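# Scoop dry pet food from a pouch into two bowls

## Task

Using the scoop, move dry food from the pouch into the two bowls until every bowl contains 10 or more pieces, and keep spillage as low as possible; food that leaves the table counts only as spilled, not as a lost part. A piece may reach a bowl only if, after it was last in the pouch or on the table, it sat inside the scoop while the scoop was held and raised clear. Food trapped between gripper fingers must never end up in a bowl. A bowl with more than an occasional piece breaking these rules makes the attempt fail, though a single stray one still counts for its bowl. Do not drop the scoop from any height. At the end both bowls must be upright at their original spots, the pouch must be standing upright, and the empty scoop must lie on the table away from the pouch and bowls. Finally release everything and move the arms away; anything that stays in place only because the robot holds it is not counted.

## Robot and tools

Robot: two 6-joint arms with parallel grippers, left_arm and right_arm. Bases in the scene frame: left_arm at (+0.027, +0.227, 0) m, right_arm at (+0.015, -0.230, 0) m, each turned slightly about z. Scene frame: origin on the table top midway between the arms, +x points out over the table, +z up, left_arm sits on the +y side. The arm names do not refer to image sides. A gripper's fingers extend along its own +z axis and close along its y axis; the reported end_effector_position is the point between the finger pads, roughly 1 cm short of the tips, and can be somewhat wrong at long reach.

Joint order, used in every command and every per-joint list: waist, shoulder, elbow, wrist pitch, wrist yaw, wrist roll. Stated ranges (rad): waist -2.618..3.054, shoulder 0.000..3.142, elbow 0.000..3.142, wrist pitch -1.571..1.571, wrist yaw -1.571..1.571, wrist roll -2.094..2.094. Real ends can differ by up to 0.036 rad.

A row is one flat list of 14 numbers covering both arms, even if only one moves: left_arm's six joint angles then its opening, then right_arm's six angles then its opening. Joint numbers are absolute target angles in radians in joint space (not offsets, not Cartesian). Opening is a unitless scale from -1 (closed) to +1 (fully open); between those ends the fingers go to where grip_measured would read that number.

execute_actions(actions): a list of actions run one after another. Each action is a table of at most 15 rows, each row applied for one control step of 1/30 s; if fewer rows are given, the last row is held for the remaining steps. An empty list just reports state and images. A call is rejected if a target exceeds a joint's stated end by more than 0.036 rad and lies further out than the joint's current angle; a target beyond the real end is cut to that end, and the result then prints "joint sent to its limit". Per step, each joint's target is kept within a lead of its measured angle (waist 0.202, shoulder 0.258, elbow 0.238, wrist pitch 0.573, wrist yaw and roll 0.522 rad), and targets are scaled back if they would move the gripper over 70 mm from where it is, so large changes need several actions. To keep a joint still, resend its "Joint targets" value.

move(target, speed, blocking): target is one 14-number row of absolute angles and openings as above; openings are applied at once. All joints of both arms follow synchronized paths from their current angles, so grippers travel along curves; duration is clamped to 0.5..10 s (longer paths stop short). speed, in rad/s from 0.01 to 2 (default 0.5), caps the joint with the largest travel. There is no avoidance of objects or of the other arm; faster moves and targets set deeper past a contact hit and press harder. The result adds a "move:" line: the ending (done, off_target, moving, held, fault; named arms are the unfinished ones), limits=held or limits=none, and each arm's joint farthest from target. blocking=false returns after 0.5 s while motion continues; until its end is reported, further actions and moves are refused, so use wait or stop first.

wait(seconds): 0 to 10 s, arms keep their last command; returns early if a running move ends. stop(): brakes a running move (needs room, more when fast); fingers continue. zoom_image(camera, region): camera is cam_high, cam_left_wrist or cam_right_wrist; region [x0, y0, x1, y1] in pixels of that 504x504 image, origin top-left, at most 504 by 504. read_manual(section): only licence texts. finished_scene(scene): ends the current scene irreversibly, after the last command has been held; call it only once the goal is met and stable.

Results: the state line gives each gripper's position (m) and quaternion wxyz in the scene frame. Joint positions and Joint velocities list each arm's six joints (rad, rad/s) plus the finger-pad gap (m; 0.094 when fully open). Joint targets shows what joints are currently driven toward. grip_measured is the opening on the command scale (each gripper may be off by about 1 mm). Joint torques are raw drive outputs with offsets and noise. Action calls also list joint angles at some steps; HELD with an arm label means part of that arm's row was held back. "joint command not followed" means the clearance check altered or blocked targets. FAULT lines report arm stops; MOTOR HOT warns from 75 °C, a 90 °C reading stops that arm for 10 s, and at 100 °C the arm goes limp and falls.

Gripping: to hold the scoop, command an opening about 0.03 below grip_measured; less margin grips more gently. Pads give roughly 50 to 62 N, less on thin parts, with a brief spike at first contact. Holding loads heats motors, even while you are thinking, since the robot keeps executing your last command.

Cameras: cam_high is fixed overhead; the two wrist cameras are fisheye and ride on the grippers. Calibration (K, distortion, T_world_to_cam in the scene frame) is supplied but can be slightly off.

Avoid: arms striking or pressing on each other, knocking any rigid object off the table, tipping or shifting the bowls, dropping the scoop, slamming or shoving hard, and letting food squeezed between fingers reach a bowl. Loose objects may occasionally get a brief external nudge.

Each tool is called after ">>>" by a JSON object that holds its "method" and its "body".

## Session

I'll start by looking at the current state of the scene.

>>> {"method": "execute_actions", "body": {"actions": []}}

Scene clock: 0.00 s.
left_arm: end_effector_position=(+0.4023, +0.2578, +0.4160) grip_measured=+1.000 end_effector_quat_wxyz=(+0.715, -0.023, +0.698, +0.033) | right_arm: end_effector_position=(+0.3225, +0.0813, +0.2918) grip_measured=-0.588 end_effector_quat_wxyz=(+0.728, -0.228, +0.569, +0.307)
Joint names: [waist, shoulder, elbow, wrist pitch, wrist yaw, wrist roll]
Joint positions: left_arm=[ 0.004  1.031  1.051  0.004 -0.     0.013  0.094] | right_arm=[0.662 1.476 0.593 1.133 0.012 0.014 0.019]
Joint velocities: left_arm=[-0.007  0.002 -0.002  0.037  0.007 -0.066  0.   ] | right_arm=[-0.012 -0.017 -0.002  0.007 -0.11  -0.051 -0.001]
Joint torques (N m, as the arm reports them, + toward a larger angle): no reading
Joint targets: left_arm=[0.004 1.022 1.062 0.007 -0.000 0.011] | right_arm=[0.662 1.467 0.602 1.151 0.012 0.013]

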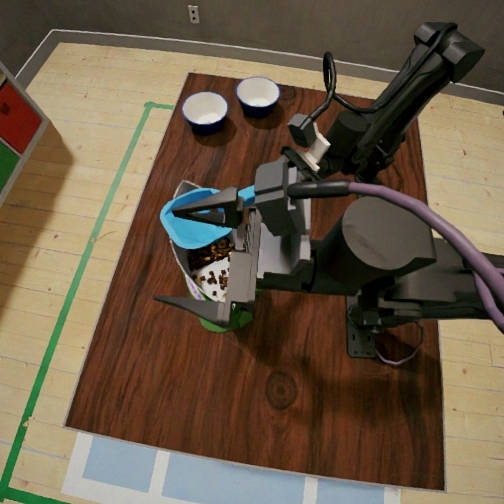

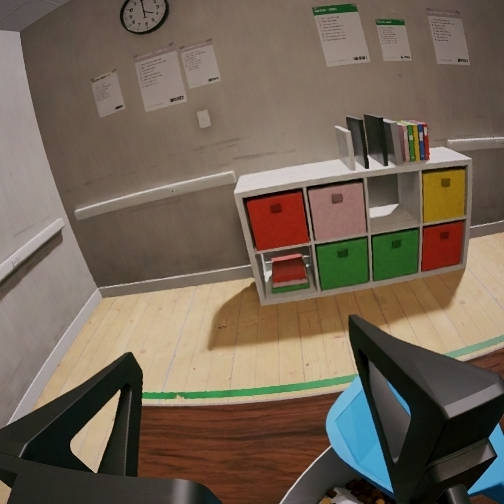

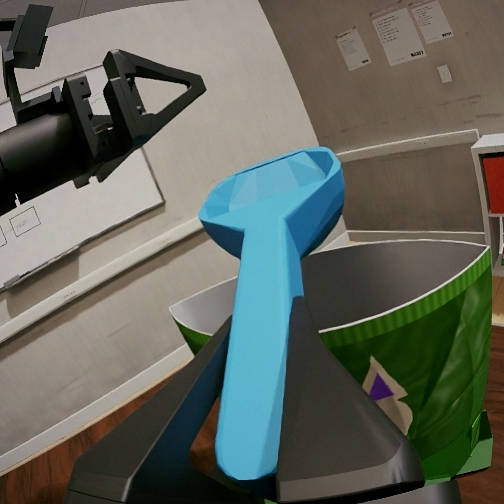

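>>> {"method": "zoom_image", "body": {"camera": "cam_high", "region": [120, 60, 370, 350]}}

>>> {"method": "zoom_image", "body": {"camera": "cam_right_wrist", "region": [0, 0, 504, 504]}}

Region (120, 60, 370, 350) of cam_high's 504x504 image, scaled by 1.738, with more detail than that image has; it fills the left 434 columns of this view, and the rest is white.

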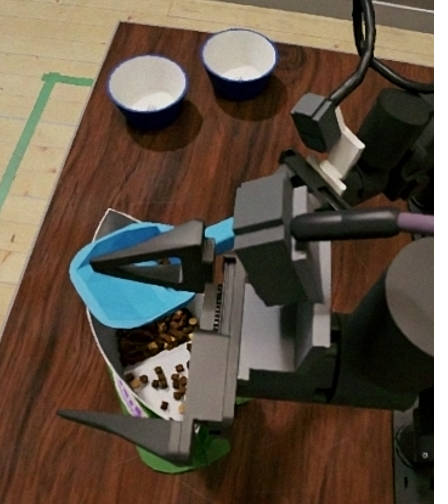

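Region (0, 0, 504, 504) of cam_right_wrist's 504x504 image, scaled by 1.000.

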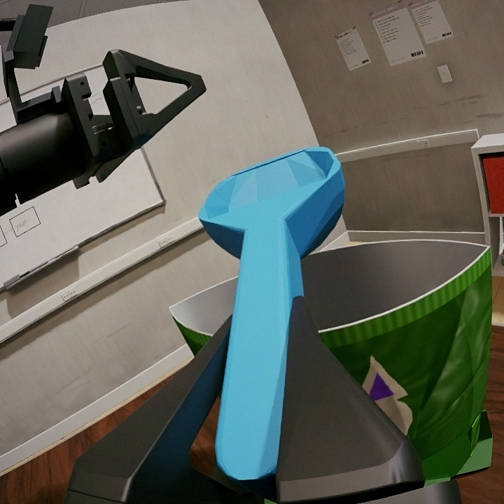

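>>> {"method": "move", "body": {"target": [1.0, 0.8, 0.9, 0.0, 0.0, 0.0, 1.0, 0.662, 1.467, 0.602, 1.151, 0.012, 0.013, -0.62], "speed": 0.8}}

Scene clock: 4.30 s.
left_arm: end_effector_position=(+0.1862, +0.5151, +0.4122) grip_measured=+1.000 end_effector_quat_wxyz=(+0.632, -0.341, +0.586, +0.375) | right_arm: end_effector_position=(+0.3232, +0.0820, +0.2882) grip_measured=-0.588 end_effector_quat_wxyz=(+0.724, -0.231, +0.575, +0.305)
Joint names: [waist, shoulder, elbow, wrist pitch, wrist yaw, wrist roll]
Joint positions: left_arm=[0.988 0.829 0.906 0.004 0.001 0.008 0.094] | right_arm=[0.662 1.476 0.593 1.118 0.012 0.014 0.019]
Joint velocities: left_arm=[ 0.007 -0.017 -0.002  0.022  0.007 -0.066  0.   ] | right_arm=[-0.012 -0.012 -0.012 -0.022 -0.022 -0.051  0.001]
Joint torques (N m, as the arm reports them, + toward a larger angle): left_arm=[ 0.81 -3.35  5.46  1.79  0.06  0.02] | right_arm=[-0.05 -7.02  6.55  1.53  0.02 -0.06]
Joint targets: left_arm=[1.000 0.800 0.900 0.000 -0.000 0.000] | right_arm=[0.662 1.467 0.602 1.151 0.012 0.013]
move: off_target (left_arm, right_arm); limits=none; left_arm: farthest joint: the shoulder, 0.029 radians from its target (0.231 radians at the start); right_arm: farthest joint: the wrist pitch, 0.033 radians from its target (0.018 radians at the start)
camera_calibration (this result's frames):
cam_left_wrist: T_world_to_cam=[[0.851965, -0.471653, -0.227373, 0.174966], [-0.362535, -0.21805, -0.906103, 0.59752], [0.377788, 0.854399, -0.356762, -0.241641], [0, 0, 0, 1]] pos_world=[0.158846, 0.41927, 0.494989]
cam_right_wrist: T_world_to_cam=[[0.740191, -0.556991, -0.376668, -0.0796941], [-0.471315, -0.0302525, -0.881446, 0.439518], [0.479562, 0.829968, -0.28491, -0.0349225], [0, 0, 0, 1]] pos_world=[0.282888, -0.00210778, 0.347444]

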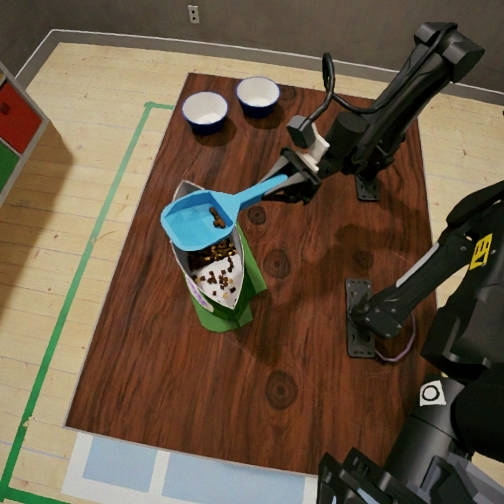

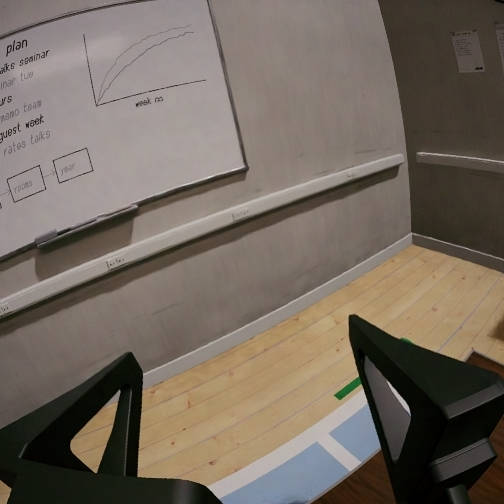

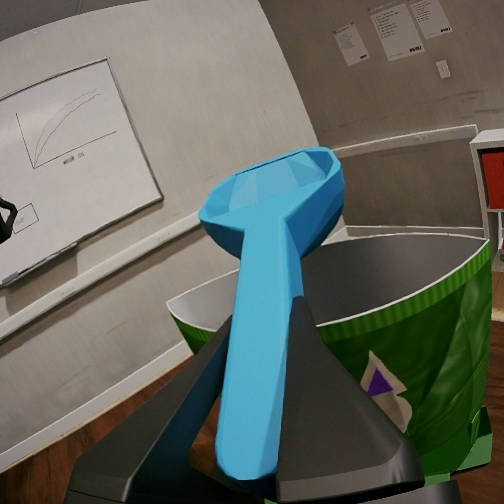

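>>> {"method": "zoom_image", "body": {"camera": "cam_high", "region": [140, 160, 320, 340]}}

Region (140, 160, 320, 340) of cam_high's 504x504 image, scaled by 2.800, with more detail than that image has.

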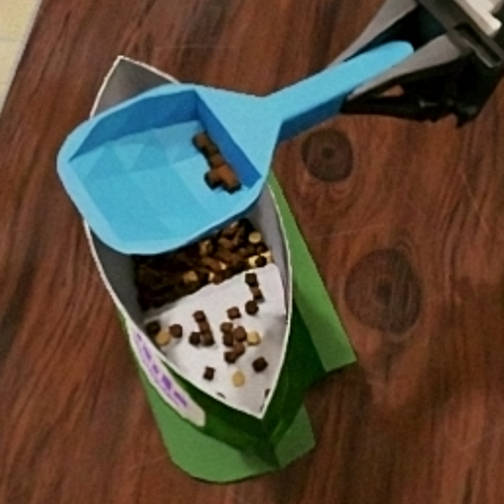

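>>> {"method": "zoom_image", "body": {"camera": "cam_high", "region": [170, 60, 296, 150]}}

Region (170, 60, 296, 150) of cam_high's 504x504 image, scaled by 4.000, with more detail than that image has; it fills the top 360 rows of this view, and the rest is white.

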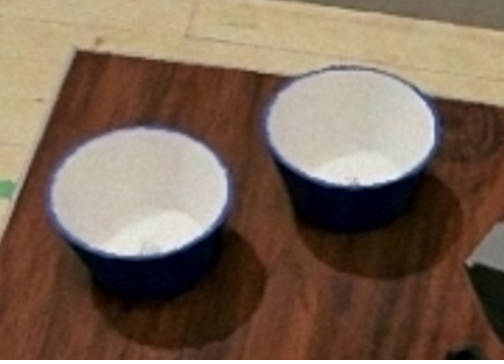

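>>> {"method": "move", "body": {"target": [1.0, 0.8, 0.9, 0.0, 0.0, 0.0, 1.0, 0.15, 1.467, 0.602, 1.165, 0.012, 0.013, -0.62], "speed": 0.5}}

Scene clock: 18.47 s.
left_arm: end_effector_position=(+0.1862, +0.5151, +0.4122) grip_measured=+1.000 end_effector_quat_wxyz=(+0.632, -0.341, +0.586, +0.375) | right_arm: end_effector_position=(+0.4361, -0.1080, +0.2877) grip_measured=-0.588 end_effector_quat_wxyz=(+0.776, -0.078, +0.615, +0.113)
Joint names: [waist, shoulder, elbow, wrist pitch, wrist yaw, wrist roll]
Joint positions: left_arm=[0.988 0.829 0.906 0.004 0.001 0.008 0.094] | right_arm=[0.154 1.476 0.593 1.116 0.015 0.014 0.019]
Joint velocities: left_arm=[ 0.007  0.007 -0.002  0.051 -0.007 -0.051  0.   ] | right_arm=[ 0.007  0.002  0.012 -0.037 -0.007  0.007  0.001]
Joint torques (N m, as the arm reports them, + toward a larger angle): left_arm=[ 0.73 -3.28  5.69  1.82 -0.02 -0.07] | right_arm=[-0.31 -6.96  6.48  1.65 -0.08 -0.02]
Joint targets: left_arm=[1.000 0.800 0.900 0.000 0.000 0.000] | right_arm=[0.150 1.467 0.602 1.165 0.012 0.013]
move: off_target (left_arm, right_arm); limits=none; left_arm: farthest joint: the shoulder, 0.029 radians from its target (0.029 radians at the start); right_arm: farthest joint: the wrist pitch, 0.049 radians from its target (0.047 radians at the start)
camera_calibration (this result's frames):
cam_left_wrist: T_world_to_cam=[[0.851965, -0.471653, -0.227373, 0.174966], [-0.362535, -0.21805, -0.906103, 0.59752], [0.377788, 0.854399, -0.356762, -0.241641], [0, 0, 0, 1]] pos_world=[0.158846, 0.41927, 0.494989]
cam_right_wrist: T_world_to_cam=[[0.372581, -0.847743, -0.377513, -0.140124], [-0.428047, 0.20395, -0.880443, 0.492655], [0.823383, 0.48963, -0.286886, -0.117762], [0, 0, 0, 1]] pos_world=[0.36005, -0.161606, 0.347072]

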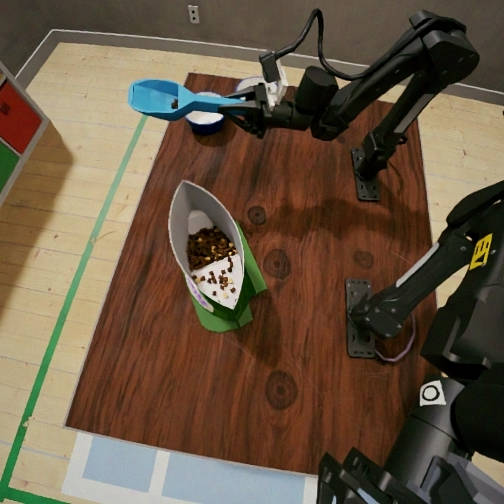

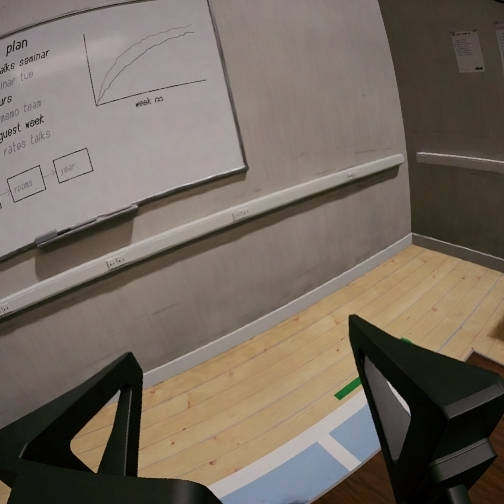

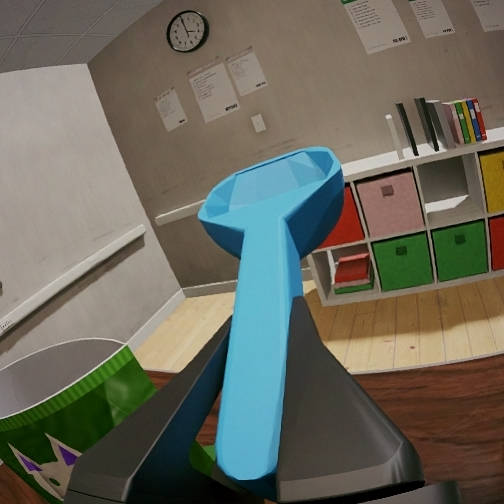

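>>> {"method": "zoom_image", "body": {"camera": "cam_high", "region": [140, 170, 300, 340]}}

>>> {"method": "zoom_image", "body": {"camera": "cam_high", "region": [110, 50, 290, 150]}}

Region (140, 170, 300, 340) of cam_high's 504x504 image, scaled by 2.965, with more detail than that image has; it fills the left 474 columns of this view, and the rest is white.

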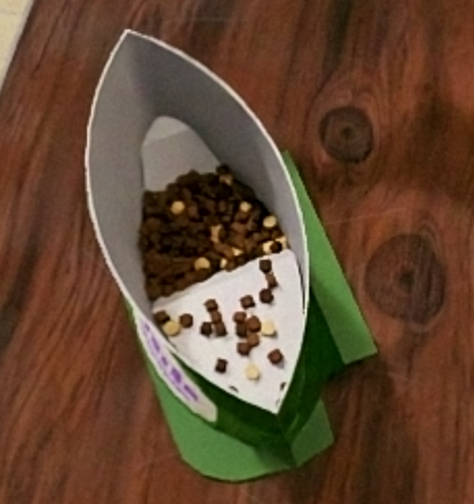

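Region (110, 50, 290, 150) of cam_high's 504x504 image, scaled by 2.800, with more detail than that image has.

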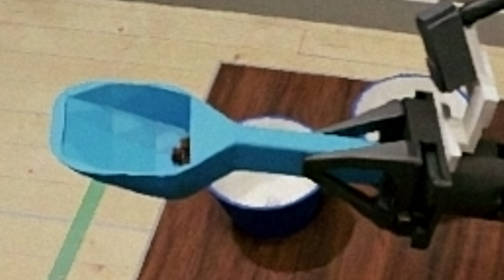

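>>> {"method": "move", "body": {"target": [-0.15, 1.53, 1.865, -1.36, 0.0, 0.0, 1.0, -0.326, 1.655, 0.445, 1.19, 0.012, 0.013, -0.62], "speed": 0.6}}

Scene clock: 22.37 s.
left_arm: end_effector_position=(+0.3756, +0.2047, +0.3033) grip_measured=+1.000 end_effector_quat_wxyz=(+0.269, +0.035, +0.963, -0.008) | right_arm: end_effector_position=(+0.4415, -0.3122, +0.1603) grip_measured=-0.588 end_effector_quat_wxyz=(+0.683, +0.078, +0.724, -0.064)
Joint names: [waist, shoulder, elbow, wrist pitch, wrist yaw, wrist roll]
Joint positions: left_arm=[-0.142  1.52   1.839 -1.345  0.     0.007  0.094] | right_arm=[-0.318  1.653  0.454  1.14   0.015  0.014  0.019]
Joint velocities: left_arm=[-0.002  0.002  0.022  0.007 -0.022 -0.11   0.   ] | right_arm=[-0.012 -0.012 -0.022  0.007  0.007 -0.051 -0.002]
Joint torques (N m, as the arm reports them, + toward a larger angle): left_arm=[-0.56 -5.14  7.09  1.01 -0.01 -0.04] | right_arm=[-0.56 -6.66  4.13  1.76 -0.02 -0.05]
Joint targets: left_arm=[-0.150 1.530 1.865 -1.360 -0.000 -0.000] | right_arm=[-0.326 1.655 0.445 1.190 0.012 0.013]
move: off_target (left_arm, right_arm); limits=none; left_arm: farthest joint: the elbow, 0.026 radians from its target (0.959 radians at the start); right_arm: farthest joint: the wrist pitch, 0.050 radians from its target (0.074 radians at the start)
camera_calibration (this result's frames):
cam_left_wrist: T_world_to_cam=[[-0.266013, -0.95843, -0.103193, 0.324367], [-0.958593, 0.274299, -0.0765457, 0.371267], [0.101669, 0.0785576, -0.991712, 0.368271], [0, 0, 0, 1]] pos_world=[0.404738, 0.180114, 0.42711]
cam_right_wrist: T_world_to_cam=[[-0.165605, -0.903279, -0.395806, -0.140163], [-0.523616, 0.420639, -0.74087, 0.51195], [0.835704, 0.0845581, -0.542632, -0.149626], [0, 0, 0, 1]] pos_world=[0.369897, -0.329301, 0.242619]

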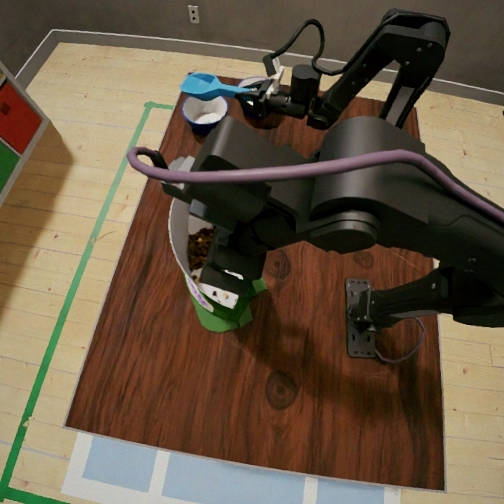

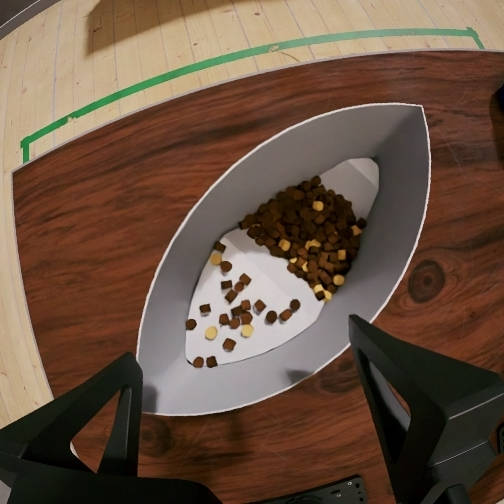

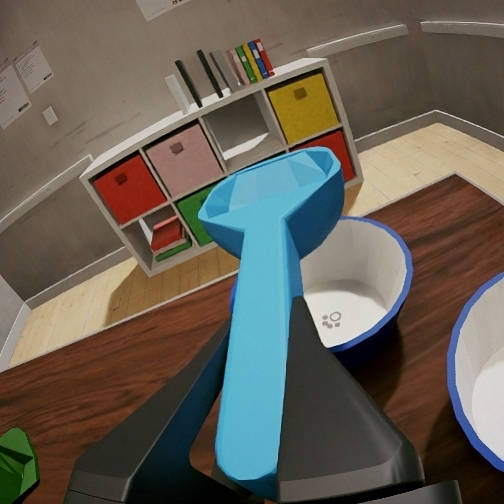

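>>> {"method": "zoom_image", "body": {"camera": "cam_left_wrist", "region": [130, 90, 440, 420]}}

Region (130, 90, 440, 420) of cam_left_wrist's 504x504 image, scaled by 1.527, with more detail than that image has; it fills the left 473 columns of this view, and the rest is white.

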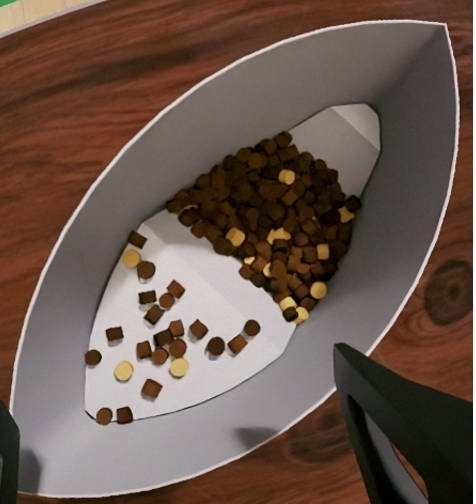

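>>> {"method": "move", "body": {"target": [-0.165, 1.525, 1.91, -1.53, 0.0, 1.241, 1.0, -0.326, 1.655, 0.445, 1.09, 0.012, -1.9, -0.62], "speed": 0.9}}

Scene clock: 48.77 s.
left_arm: end_effector_position=(+0.3427, +0.2038, +0.2991) grip_measured=+1.000 end_effector_quat_wxyz=(+0.176, +0.597, +0.774, +0.115) | right_arm: end_effector_position=(+0.4400, -0.3119, +0.1437) grip_measured=-0.588 end_effector_quat_wxyz=(-0.329, +0.563, -0.496, +0.573)
Joint names: [waist, shoulder, elbow, wrist pitch, wrist yaw, wrist roll]
Joint positions: left_arm=[-0.152  1.52   1.884 -1.51   0.     1.237  0.094] | right_arm=[-0.318  1.653  0.454  1.072  0.015 -1.897  0.019]
Joint velocities: left_arm=[-0.002  0.012  0.007  0.007 -0.007 -0.037  0.   ] | right_arm=[ 0.002  0.002  0.007  0.007 -0.037 -0.022 -0.   ]
Joint torques (N m, as the arm reports them, + toward a larger angle): left_arm=[-1.09 -5.47  6.66  0.72 -0.01  0.07] | right_arm=[-0.57 -6.64  4.17  1.53 -0.02 -0.01]
Joint targets: left_arm=[-0.165 1.525 1.910 -1.530 0.000 1.241] | right_arm=[-0.326 1.655 0.445 1.090 0.012 -1.900]
move: off_target (left_arm); limits=none; left_arm: farthest joint: the elbow, 0.026 radians from its target (0.071 radians at the start); right_arm: farthest joint: the wrist pitch, 0.018 radians from its target (0.050 radians at the start)
camera_calibration (this result's frames):
cam_left_wrist: T_world_to_cam=[[-0.917818, -0.0419151, -0.394783, 0.438145], [-0.197163, 0.911236, 0.361629, -0.182097], [0.344583, 0.409746, -0.844613, 0.172781], [0, 0, 0, 1]] pos_world=[0.306697, 0.113502, 0.384757]
cam_right_wrist: T_world_to_cam=[[0.152142, -0.0955105, 0.983733, -0.232793], [-0.706847, -0.706192, 0.0407554, 0.11553], [0.690811, -0.701549, -0.174953, -0.391665], [0, 0, 0, 1]] pos_world=[0.387646, -0.21542, 0.155774]

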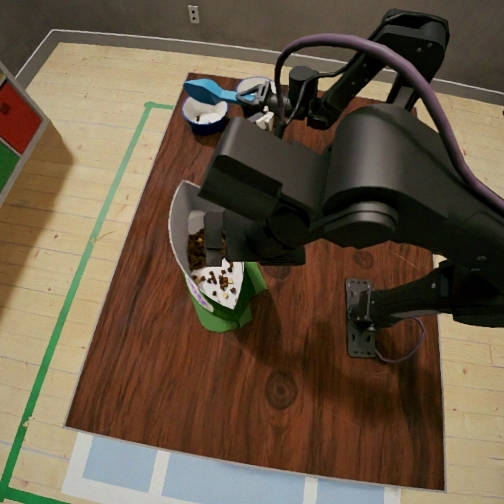

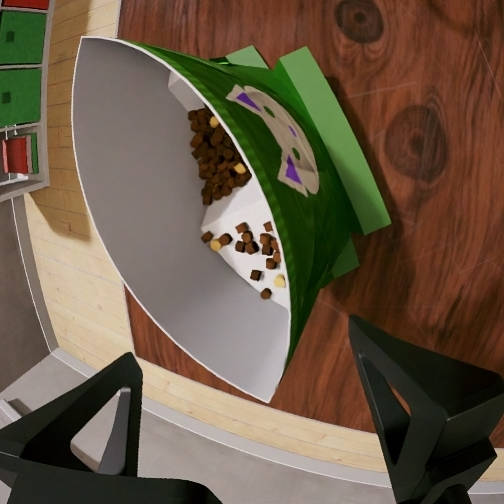

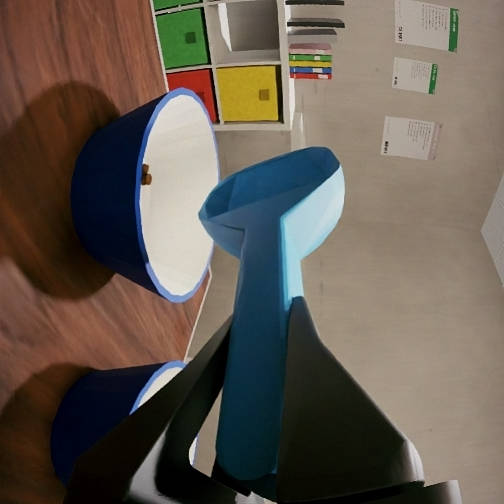

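>>> {"method": "zoom_image", "body": {"camera": "cam_high", "region": [160, 60, 290, 150]}}

Region (160, 60, 290, 150) of cam_high's 504x504 image, scaled by 3.877, with more detail than that image has; it fills the top 349 rows of this view, and the rest is white.

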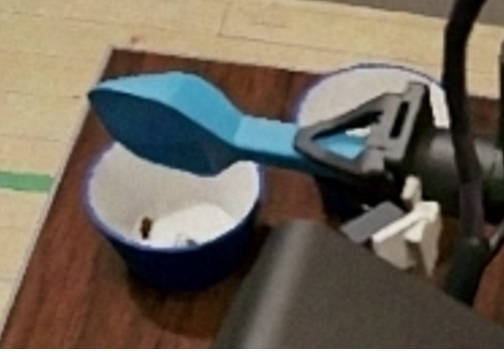

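>>> {"method": "move", "body": {"target": [-0.17, 1.715, 1.765, -1.57, 0.0, 1.241, 1.0, -0.326, 1.60, 0.47, 1.19, 0.012, 0.013, -0.62], "speed": 1.0}}

Scene clock: 52.33 s.
left_arm: end_effector_position=(+0.3438, +0.2037, +0.2083) grip_measured=+1.000 end_effector_quat_wxyz=(+0.036, +0.610, +0.791, +0.024) | right_arm: end_effector_position=(+0.4404, -0.3120, +0.1703) grip_measured=-0.588 end_effector_quat_wxyz=(+0.691, +0.075, +0.716, -0.068)
Joint names: [waist, shoulder, elbow, wrist pitch, wrist yaw, wrist roll]
Joint positions: left_arm=[-0.152  1.707  1.771 -1.549  0.     1.238  0.094] | right_arm=[-0.318  1.63   0.454  1.14   0.015  0.006  0.019]
Joint velocities: left_arm=[ 0.007 -0.007 -0.007 -0.051  0.066  0.037  0.   ] | right_arm=[-0.002 -0.002 -0.007 -0.022 -0.007 -0.139 -0.001]
Joint torques (N m, as the arm reports them, + toward a larger angle): left_arm=[-1.49 -7.34  4.27  0.11  0.03  0.06] | right_arm=[-0.55 -9.49  6.02  1.78 -0.04  0.07]
Joint targets: left_arm=[-0.170 1.715 1.765 -1.570 0.000 1.241] | right_arm=[-0.326 1.600 0.470 1.190 0.012 0.013]
move: off_target (left_arm, right_arm); limits=none; left_arm: farthest joint: the wrist pitch, 0.021 radians from its target (0.060 radians at the start); right_arm: farthest joint: the wrist pitch, 0.050 radians from its target (0.118 radians at the start)
camera_calibration (this result's frames):
cam_left_wrist: T_world_to_cam=[[-0.996938, -0.0354418, -0.0697011, 0.361402], [-0.0620644, 0.900868, 0.429634, -0.207484], [0.0475645, 0.432644, -0.900309, 0.204815], [0, 0, 0, 1]] pos_world=[0.337676, 0.111113, 0.298729]
cam_right_wrist: T_world_to_cam=[[-0.156484, -0.908193, -0.388198, -0.143052], [-0.507002, 0.411167, -0.757556, 0.51127], [0.847621, 0.0782721, -0.524796, -0.153577], [0, 0, 0, 1]] pos_world=[0.367004, -0.328115, 0.251187]

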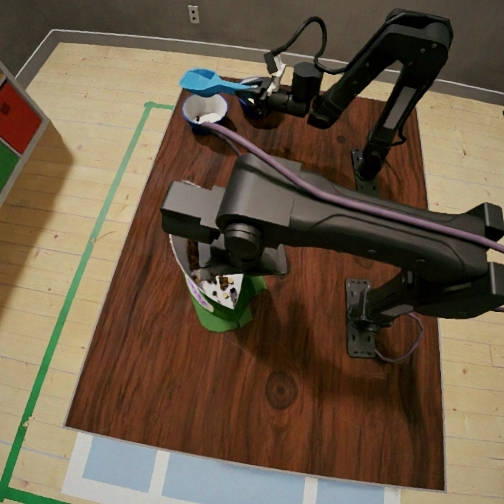

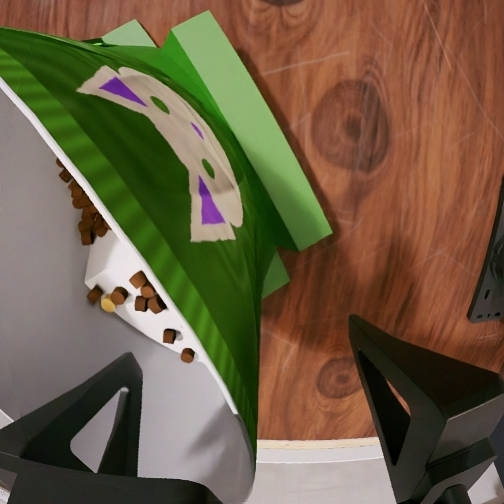

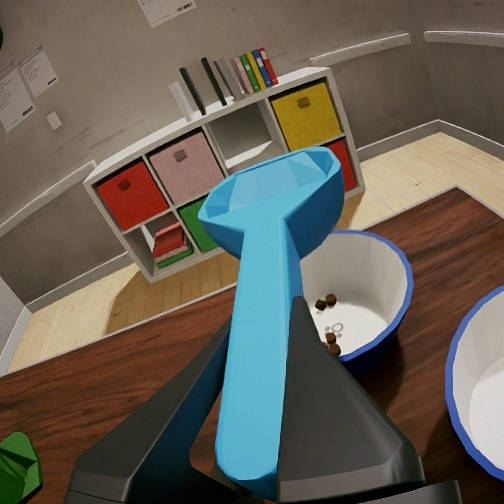

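>>> {"method": "move", "body": {"target": [-0.17, 1.715, 1.765, -1.57, 0.0, 1.241, -0.8, -0.326, 1.60, 0.47, 1.19, 0.012, 0.013, -0.62], "speed": 0.5}}

Scene clock: 53.50 s.
left_arm: end_effector_position=(+0.3426, +0.2021, +0.2083) grip_measured=-0.798 end_effector_quat_wxyz=(+0.034, +0.613, +0.789, +0.022) | right_arm: end_effector_position=(+0.4404, -0.3120, +0.1703) grip_measured=-0.588 end_effector_quat_wxyz=(+0.691, +0.075, +0.716, -0.068)
Joint names: [waist, shoulder, elbow, wrist pitch, wrist yaw, wrist roll]
Joint positions: left_arm=[-0.157  1.707  1.771 -1.553  0.     1.238  0.009] | right_arm=[-0.318  1.63   0.454  1.14   0.015  0.007  0.019]
Joint velocities: left_arm=[ 0.012 -0.007 -0.002  0.066 -0.051  0.037 -0.   ] | right_arm=[ 0.007 -0.002  0.002  0.051 -0.095 -0.081  0.   ]
Joint torques (N m, as the arm reports them, + toward a larger angle): left_arm=[-0.99 -7.41  4.4   0.16  0.    0.06] | right_arm=[-0.52 -9.48  6.06  1.79 -0.01  0.07]
Joint targets: left_arm=[-0.170 1.715 1.765 -1.570 0.000 1.241] | right_arm=[-0.326 1.600 0.470 1.190 0.012 0.013]
move: off_target (right_arm); limits=none; left_arm: farthest joint: the wrist pitch, 0.017 radians from its target (0.021 radians at the start); right_arm: farthest joint: the wrist pitch, 0.050 radians from its target (0.050 radians at the start)
camera_calibration (this result's frames):
cam_left_wrist: T_world_to_cam=[[-0.997396, -0.0300937, -0.0655409, 0.358386], [-0.0554544, 0.901038, 0.43018, -0.208485], [0.0461092, 0.432694, -0.900361, 0.205986], [0, 0, 0, 1]] pos_world=[0.336394, 0.10951, 0.298637]
cam_right_wrist: T_world_to_cam=[[-0.156449, -0.907899, -0.3889, -0.142856], [-0.506875, 0.411747, -0.757326, 0.511356], [0.847704, 0.0786411, -0.524609, -0.15353], [0, 0, 0, 1]] pos_world=[0.366992, -0.328174, 0.251163]

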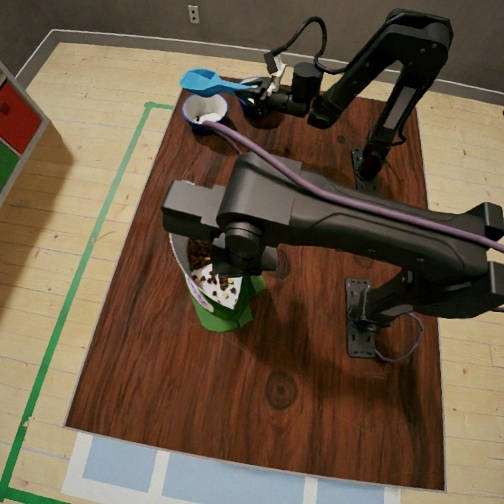

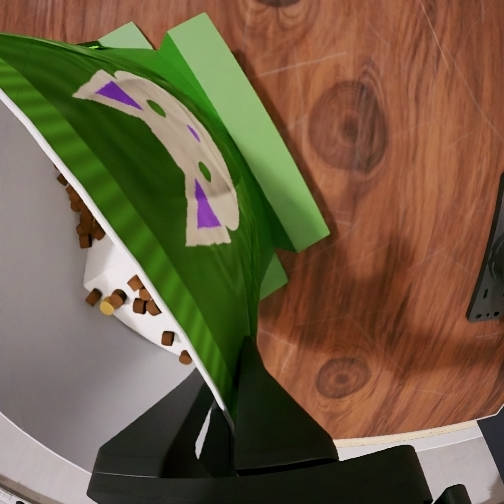

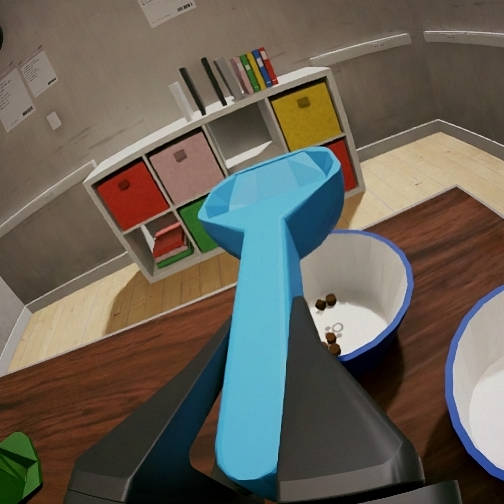

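>>> {"method": "move", "body": {"target": [-0.17, 1.715, 1.765, -1.57, 0.0, 1.241, -0.95, -0.326, 1.62, 0.46, 1.19, 0.012, 0.013, -0.62], "speed": 0.5}}

Scene clock: 56.40 s.
left_arm: end_effector_position=(+0.3420, +0.2021, +0.2082) grip_measured=-0.948 end_effector_quat_wxyz=(+0.033, +0.613, +0.789, +0.022) | right_arm: end_effector_position=(+0.4404, -0.3120, +0.1702) grip_measured=-0.588 end_effector_quat_wxyz=(+0.691, +0.075, +0.716, -0.068)
Joint names: [waist, shoulder, elbow, wrist pitch, wrist yaw, wrist roll]
Joint positions: left_arm=[-0.157  1.707  1.771 -1.556  0.     1.238  0.002] | right_arm=[-0.318  1.63   0.454  1.14   0.015  0.007  0.019]
Joint velocities: left_arm=[-0.002 -0.002 -0.002 -0.007 -0.022  0.066 -0.   ] | right_arm=[-0.012  0.002 -0.012 -0.066  0.037 -0.051 -0.001]
Joint torques (N m, as the arm reports them, + toward a larger angle): left_arm=[-1.07 -7.36  4.52  0.12  0.    0.09] | right_arm=[-0.56 -7.56  5.43  1.72 -0.02  0.04]
Joint targets: left_arm=[-0.170 1.715 1.765 -1.570 -0.000 1.241] | right_arm=[-0.326 1.620 0.460 1.190 0.012 0.013]
move: off_target (right_arm); limits=none; left_arm: farthest joint: the wrist pitch, 0.014 radians from its target (0.017 radians at the start); right_arm: farthest joint: the wrist pitch, 0.050 radians from its target (0.050 radians at the start)
camera_calibration (this result's frames):
cam_left_wrist: T_world_to_cam=[[-0.997543, -0.0300816, -0.0632712, 0.357396], [-0.0544728, 0.900957, 0.430475, -0.20892], [0.0440553, 0.432863, -0.900382, 0.206623], [0, 0, 0, 1]] pos_world=[0.336035, 0.109539, 0.298588]
cam_right_wrist: T_world_to_cam=[[-0.156595, -0.907871, -0.388906, -0.142819], [-0.507159, 0.4118, -0.757107, 0.511386], [0.847507, 0.0786783, -0.524921, -0.153425], [0, 0, 0, 1]] pos_world=[0.367019, -0.328179, 0.251095]

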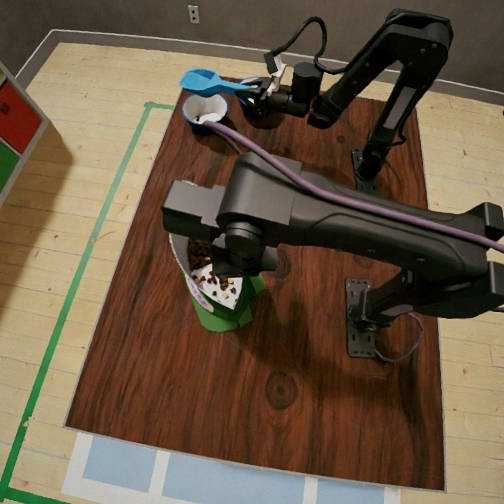

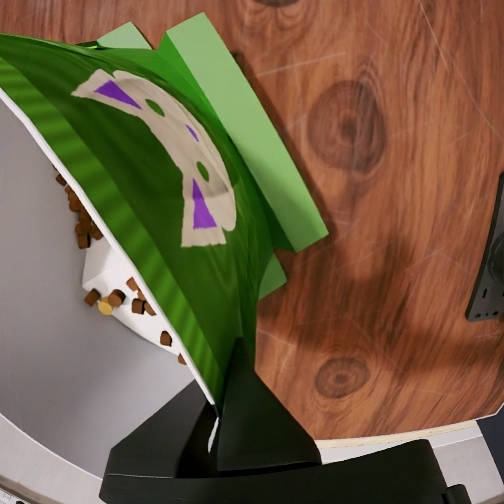

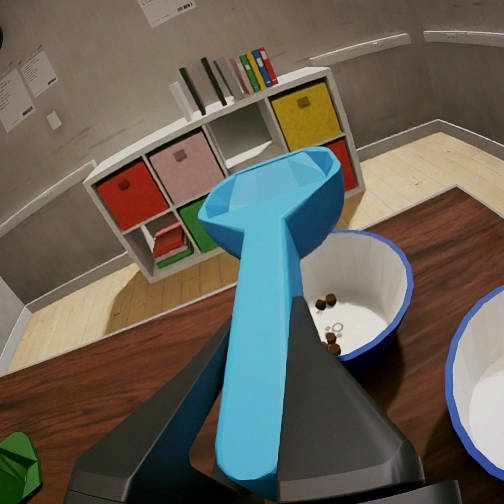

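>>> {"method": "move", "body": {"target": [-0.17, 1.715, 1.765, -1.57, 0.0, 1.241, -1.0, -0.326, 1.62, 0.46, 1.19, 0.012, 0.013, -0.62], "speed": 0.5}}

Scene clock: 57.57 s.
left_arm: end_effector_position=(+0.3419, +0.2021, +0.2082) grip_measured=-0.968 end_effector_quat_wxyz=(+0.033, +0.613, +0.789, +0.022) | right_arm: end_effector_position=(+0.4404, -0.3120, +0.1702) grip_measured=-0.588 end_effector_quat_wxyz=(+0.691, +0.075, +0.716, -0.068)
Joint names: [waist, shoulder, elbow, wrist pitch, wrist yaw, wrist roll]
Joint positions: left_arm=[-0.157  1.707  1.771 -1.556  0.     1.238  0.002] | right_arm=[-0.318  1.63   0.454  1.14   0.015  0.007  0.019]
Joint velocities: left_arm=[-0.002 -0.007  0.007 -0.007  0.022 -0.066 -0.001] | right_arm=[-0.022 -0.007  0.002 -0.022 -0.022 -0.022 -0.001]
Joint torques (N m, as the arm reports them, + toward a larger angle): left_arm=[-0.95 -7.32  4.37  0.23  0.06  0.05] | right_arm=[-0.58 -7.6   5.44  1.82 -0.04  0.04]
Joint targets: left_arm=[-0.170 1.715 1.765 -1.570 0.000 1.241] | right_arm=[-0.326 1.620 0.460 1.190 0.012 0.013]
move: off_target (right_arm); limits=none; left_arm: farthest joint: the wrist pitch, 0.014 radians from its target (0.014 radians at the start); right_arm: farthest joint: the wrist pitch, 0.050 radians from its target (0.050 radians at the start)
camera_calibration (this result's frames):
cam_left_wrist: T_world_to_cam=[[-0.997567, -0.0300797, -0.0628929, 0.357231], [-0.0543091, 0.900944, 0.430523, -0.208992], [0.043713, 0.432892, -0.900385, 0.20673], [0, 0, 0, 1]] pos_world=[0.335975, 0.109544, 0.29858]
cam_right_wrist: T_world_to_cam=[[-0.156595, -0.907871, -0.388906, -0.142819], [-0.507159, 0.4118, -0.757107, 0.511386], [0.847507, 0.0786783, -0.524921, -0.153425], [0, 0, 0, 1]] pos_world=[0.367019, -0.328179, 0.251095]

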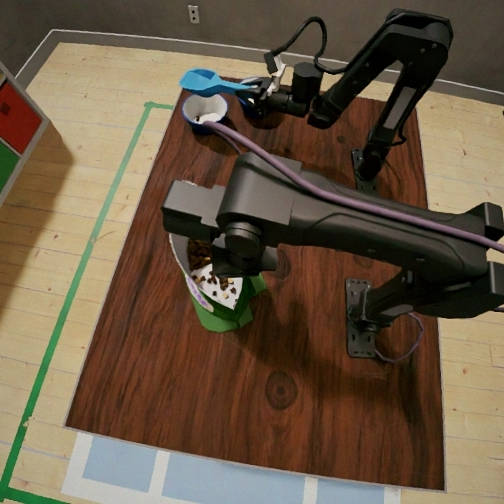

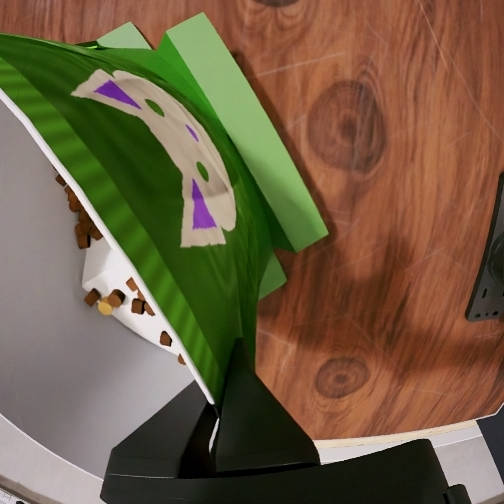

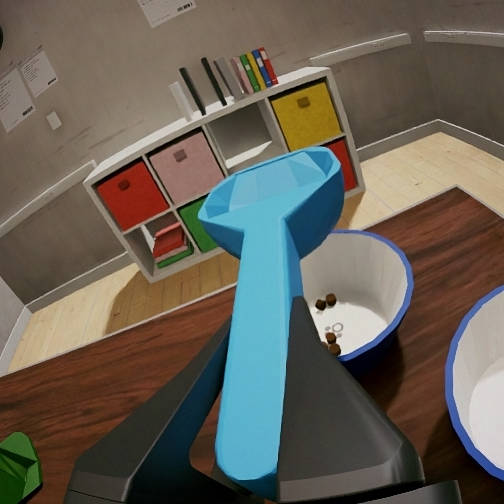

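>>> {"method": "move", "body": {"target": [-0.165, 1.65, 1.82, -1.57, 0.0, 1.241, -1.0, -0.326, 1.62, 0.46, 1.19, 0.012, 0.013, -0.62], "speed": 0.08}}

Scene clock: 59.10 s.
left_arm: end_effector_position=(+0.3417, +0.2022, +0.2091) grip_measured=-0.968 end_effector_quat_wxyz=(+0.033, +0.613, +0.789, +0.022) | right_arm: end_effector_position=(+0.4404, -0.3120, +0.1703) grip_measured=-0.588 end_effector_quat_wxyz=(+0.691, +0.075, +0.716, -0.068)
Joint names: [waist, shoulder, elbow, wrist pitch, wrist yaw, wrist roll]
Joint positions: left_arm=[-0.157  1.707  1.775 -1.559  0.     1.238  0.002] | right_arm=[-0.318  1.63   0.454  1.14   0.015  0.007  0.019]
Joint velocities: left_arm=[-0.007  0.002 -0.007 -0.081 -0.007 -0.11   0.001] | right_arm=[-0.017  0.007 -0.017 -0.022  0.022 -0.037  0.001]
Joint torques (N m, as the arm reports them, + toward a larger angle): left_arm=[ -0.72 -13.31   8.25   0.2   -0.01   0.06] | right_arm=[-0.55 -7.49  5.34  1.75 -0.03  0.03]
Joint targets: left_arm=[-0.165 1.650 1.820 -1.570 -0.000 1.241] | right_arm=[-0.326 1.620 0.460 1.190 0.012 0.013]
move: off_target (left_arm, right_arm); limits=none; left_arm: farthest joint: the shoulder, 0.057 radians from its target (0.057 radians at the start); right_arm: farthest joint: the wrist pitch, 0.050 radians from its target (0.050 radians at the start)
camera_calibration (this result's frames):
cam_left_wrist: T_world_to_cam=[[-0.997543, -0.0300816, -0.0632712, 0.357166], [-0.0544728, 0.900957, 0.430475, -0.209352], [0.0440553, 0.432863, -0.900382, 0.207452], [0, 0, 0, 1]] pos_world=[0.335745, 0.109563, 0.299505]
cam_right_wrist: T_world_to_cam=[[-0.156449, -0.907899, -0.3889, -0.142856], [-0.506875, 0.411747, -0.757326, 0.511356], [0.847704, 0.0786411, -0.524609, -0.15353], [0, 0, 0, 1]] pos_world=[0.366992, -0.328174, 0.251163]

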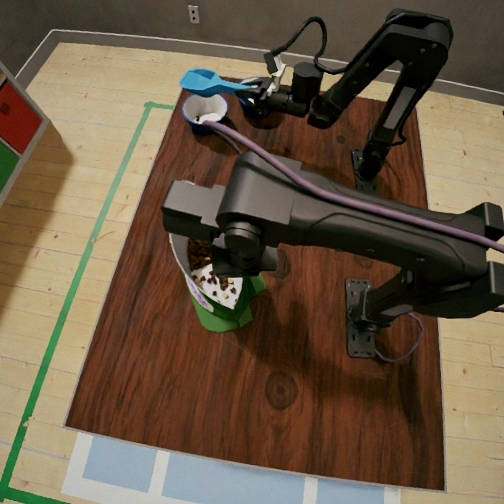

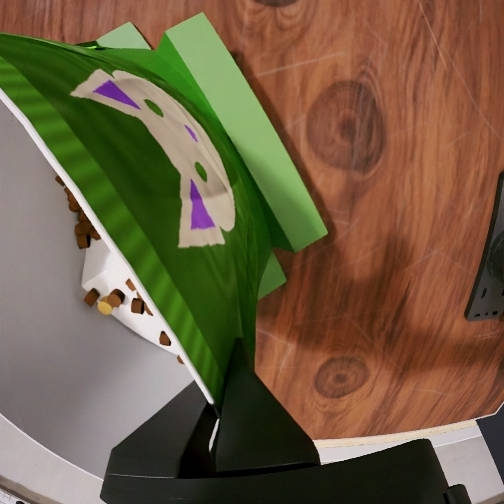

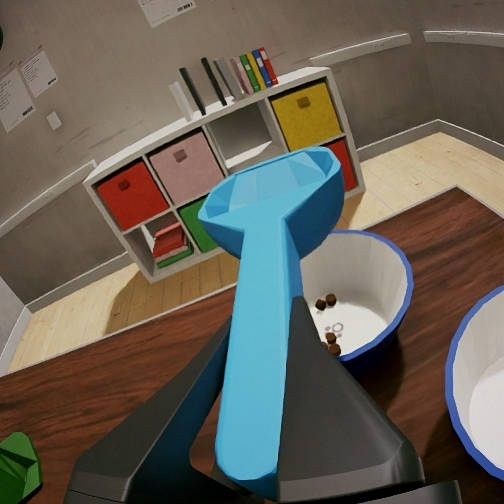

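>>> {"method": "move", "body": {"target": [-0.165, 1.50, 1.91, -1.53, 0.0, 1.241, -0.3, -0.326, 1.62, 0.46, 1.19, 0.012, 0.013, -0.62], "speed": 0.3}}

Scene clock: 64.00 s.
left_arm: end_effector_position=(+0.3347, +0.2027, +0.2978) grip_measured=-0.301 end_effector_quat_wxyz=(+0.165, +0.601, +0.775, +0.107) | right_arm: end_effector_position=(+0.4404, -0.3120, +0.1702) grip_measured=-0.588 end_effector_quat_wxyz=(+0.691, +0.075, +0.716, -0.068)
Joint names: [waist, shoulder, elbow, wrist pitch, wrist yaw, wrist roll]
Joint positions: left_arm=[-0.157  1.519  1.891 -1.546  0.     1.238  0.033] | right_arm=[-0.318  1.63   0.454  1.14   0.015  0.007  0.019]
Joint velocities: left_arm=[-0.007  0.002  0.007 -0.022  0.007 -0.081 -0.   ] | right_arm=[-0.007 -0.017  0.002 -0.022  0.066 -0.007 -0.001]
Joint torques (N m, as the arm reports them, + toward a larger angle): left_arm=[-0.71 -7.57  5.94  1.12 -0.02  0.06] | right_arm=[-0.55 -7.58  5.32  1.73 -0.02  0.03]
Joint targets: left_arm=[-0.165 1.500 1.910 -1.530 0.000 1.241] | right_arm=[-0.326 1.620 0.460 1.190 0.012 0.013]
move: off_target (right_arm); limits=none; left_arm: farthest joint: the shoulder, 0.019 radians from its target (0.207 radians at the start); right_arm: farthest joint: the wrist pitch, 0.050 radians from its target (0.049 radians at the start)
camera_calibration (this result's frames):
cam_left_wrist: T_world_to_cam=[[-0.92906, -0.0357236, -0.3682, 0.42475], [-0.181418, 0.911416, 0.369335, -0.189846], [0.322389, 0.409933, -0.853241, 0.184772], [0, 0, 0, 1]] pos_world=[0.300608, 0.112458, 0.384165]
cam_right_wrist: T_world_to_cam=[[-0.156595, -0.907871, -0.388906, -0.142819], [-0.507159, 0.4118, -0.757107, 0.511386], [0.847507, 0.0786783, -0.524921, -0.153425], [0, 0, 0, 1]] pos_world=[0.367019, -0.328179, 0.251095]

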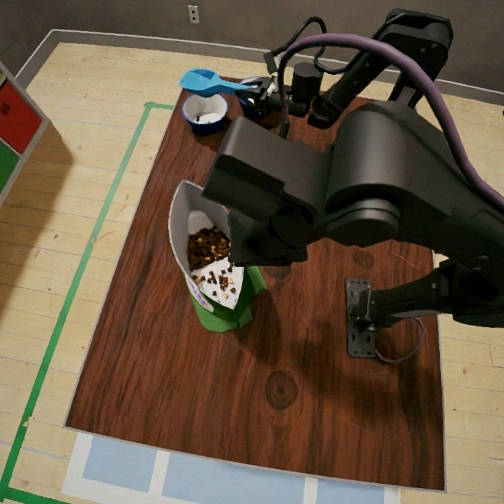

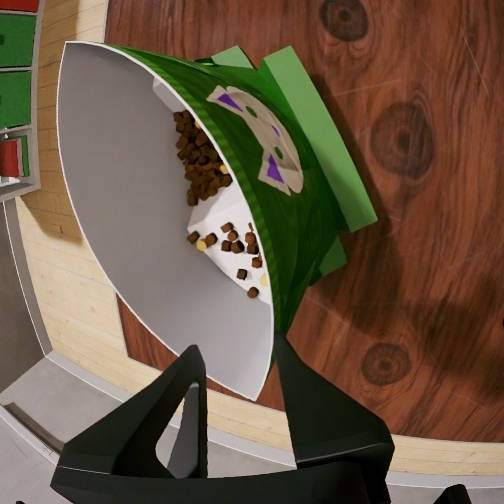

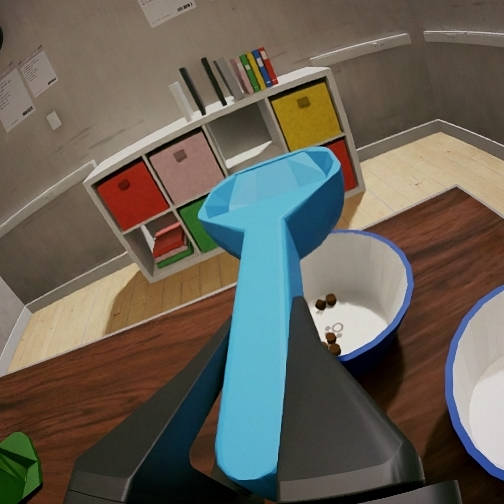

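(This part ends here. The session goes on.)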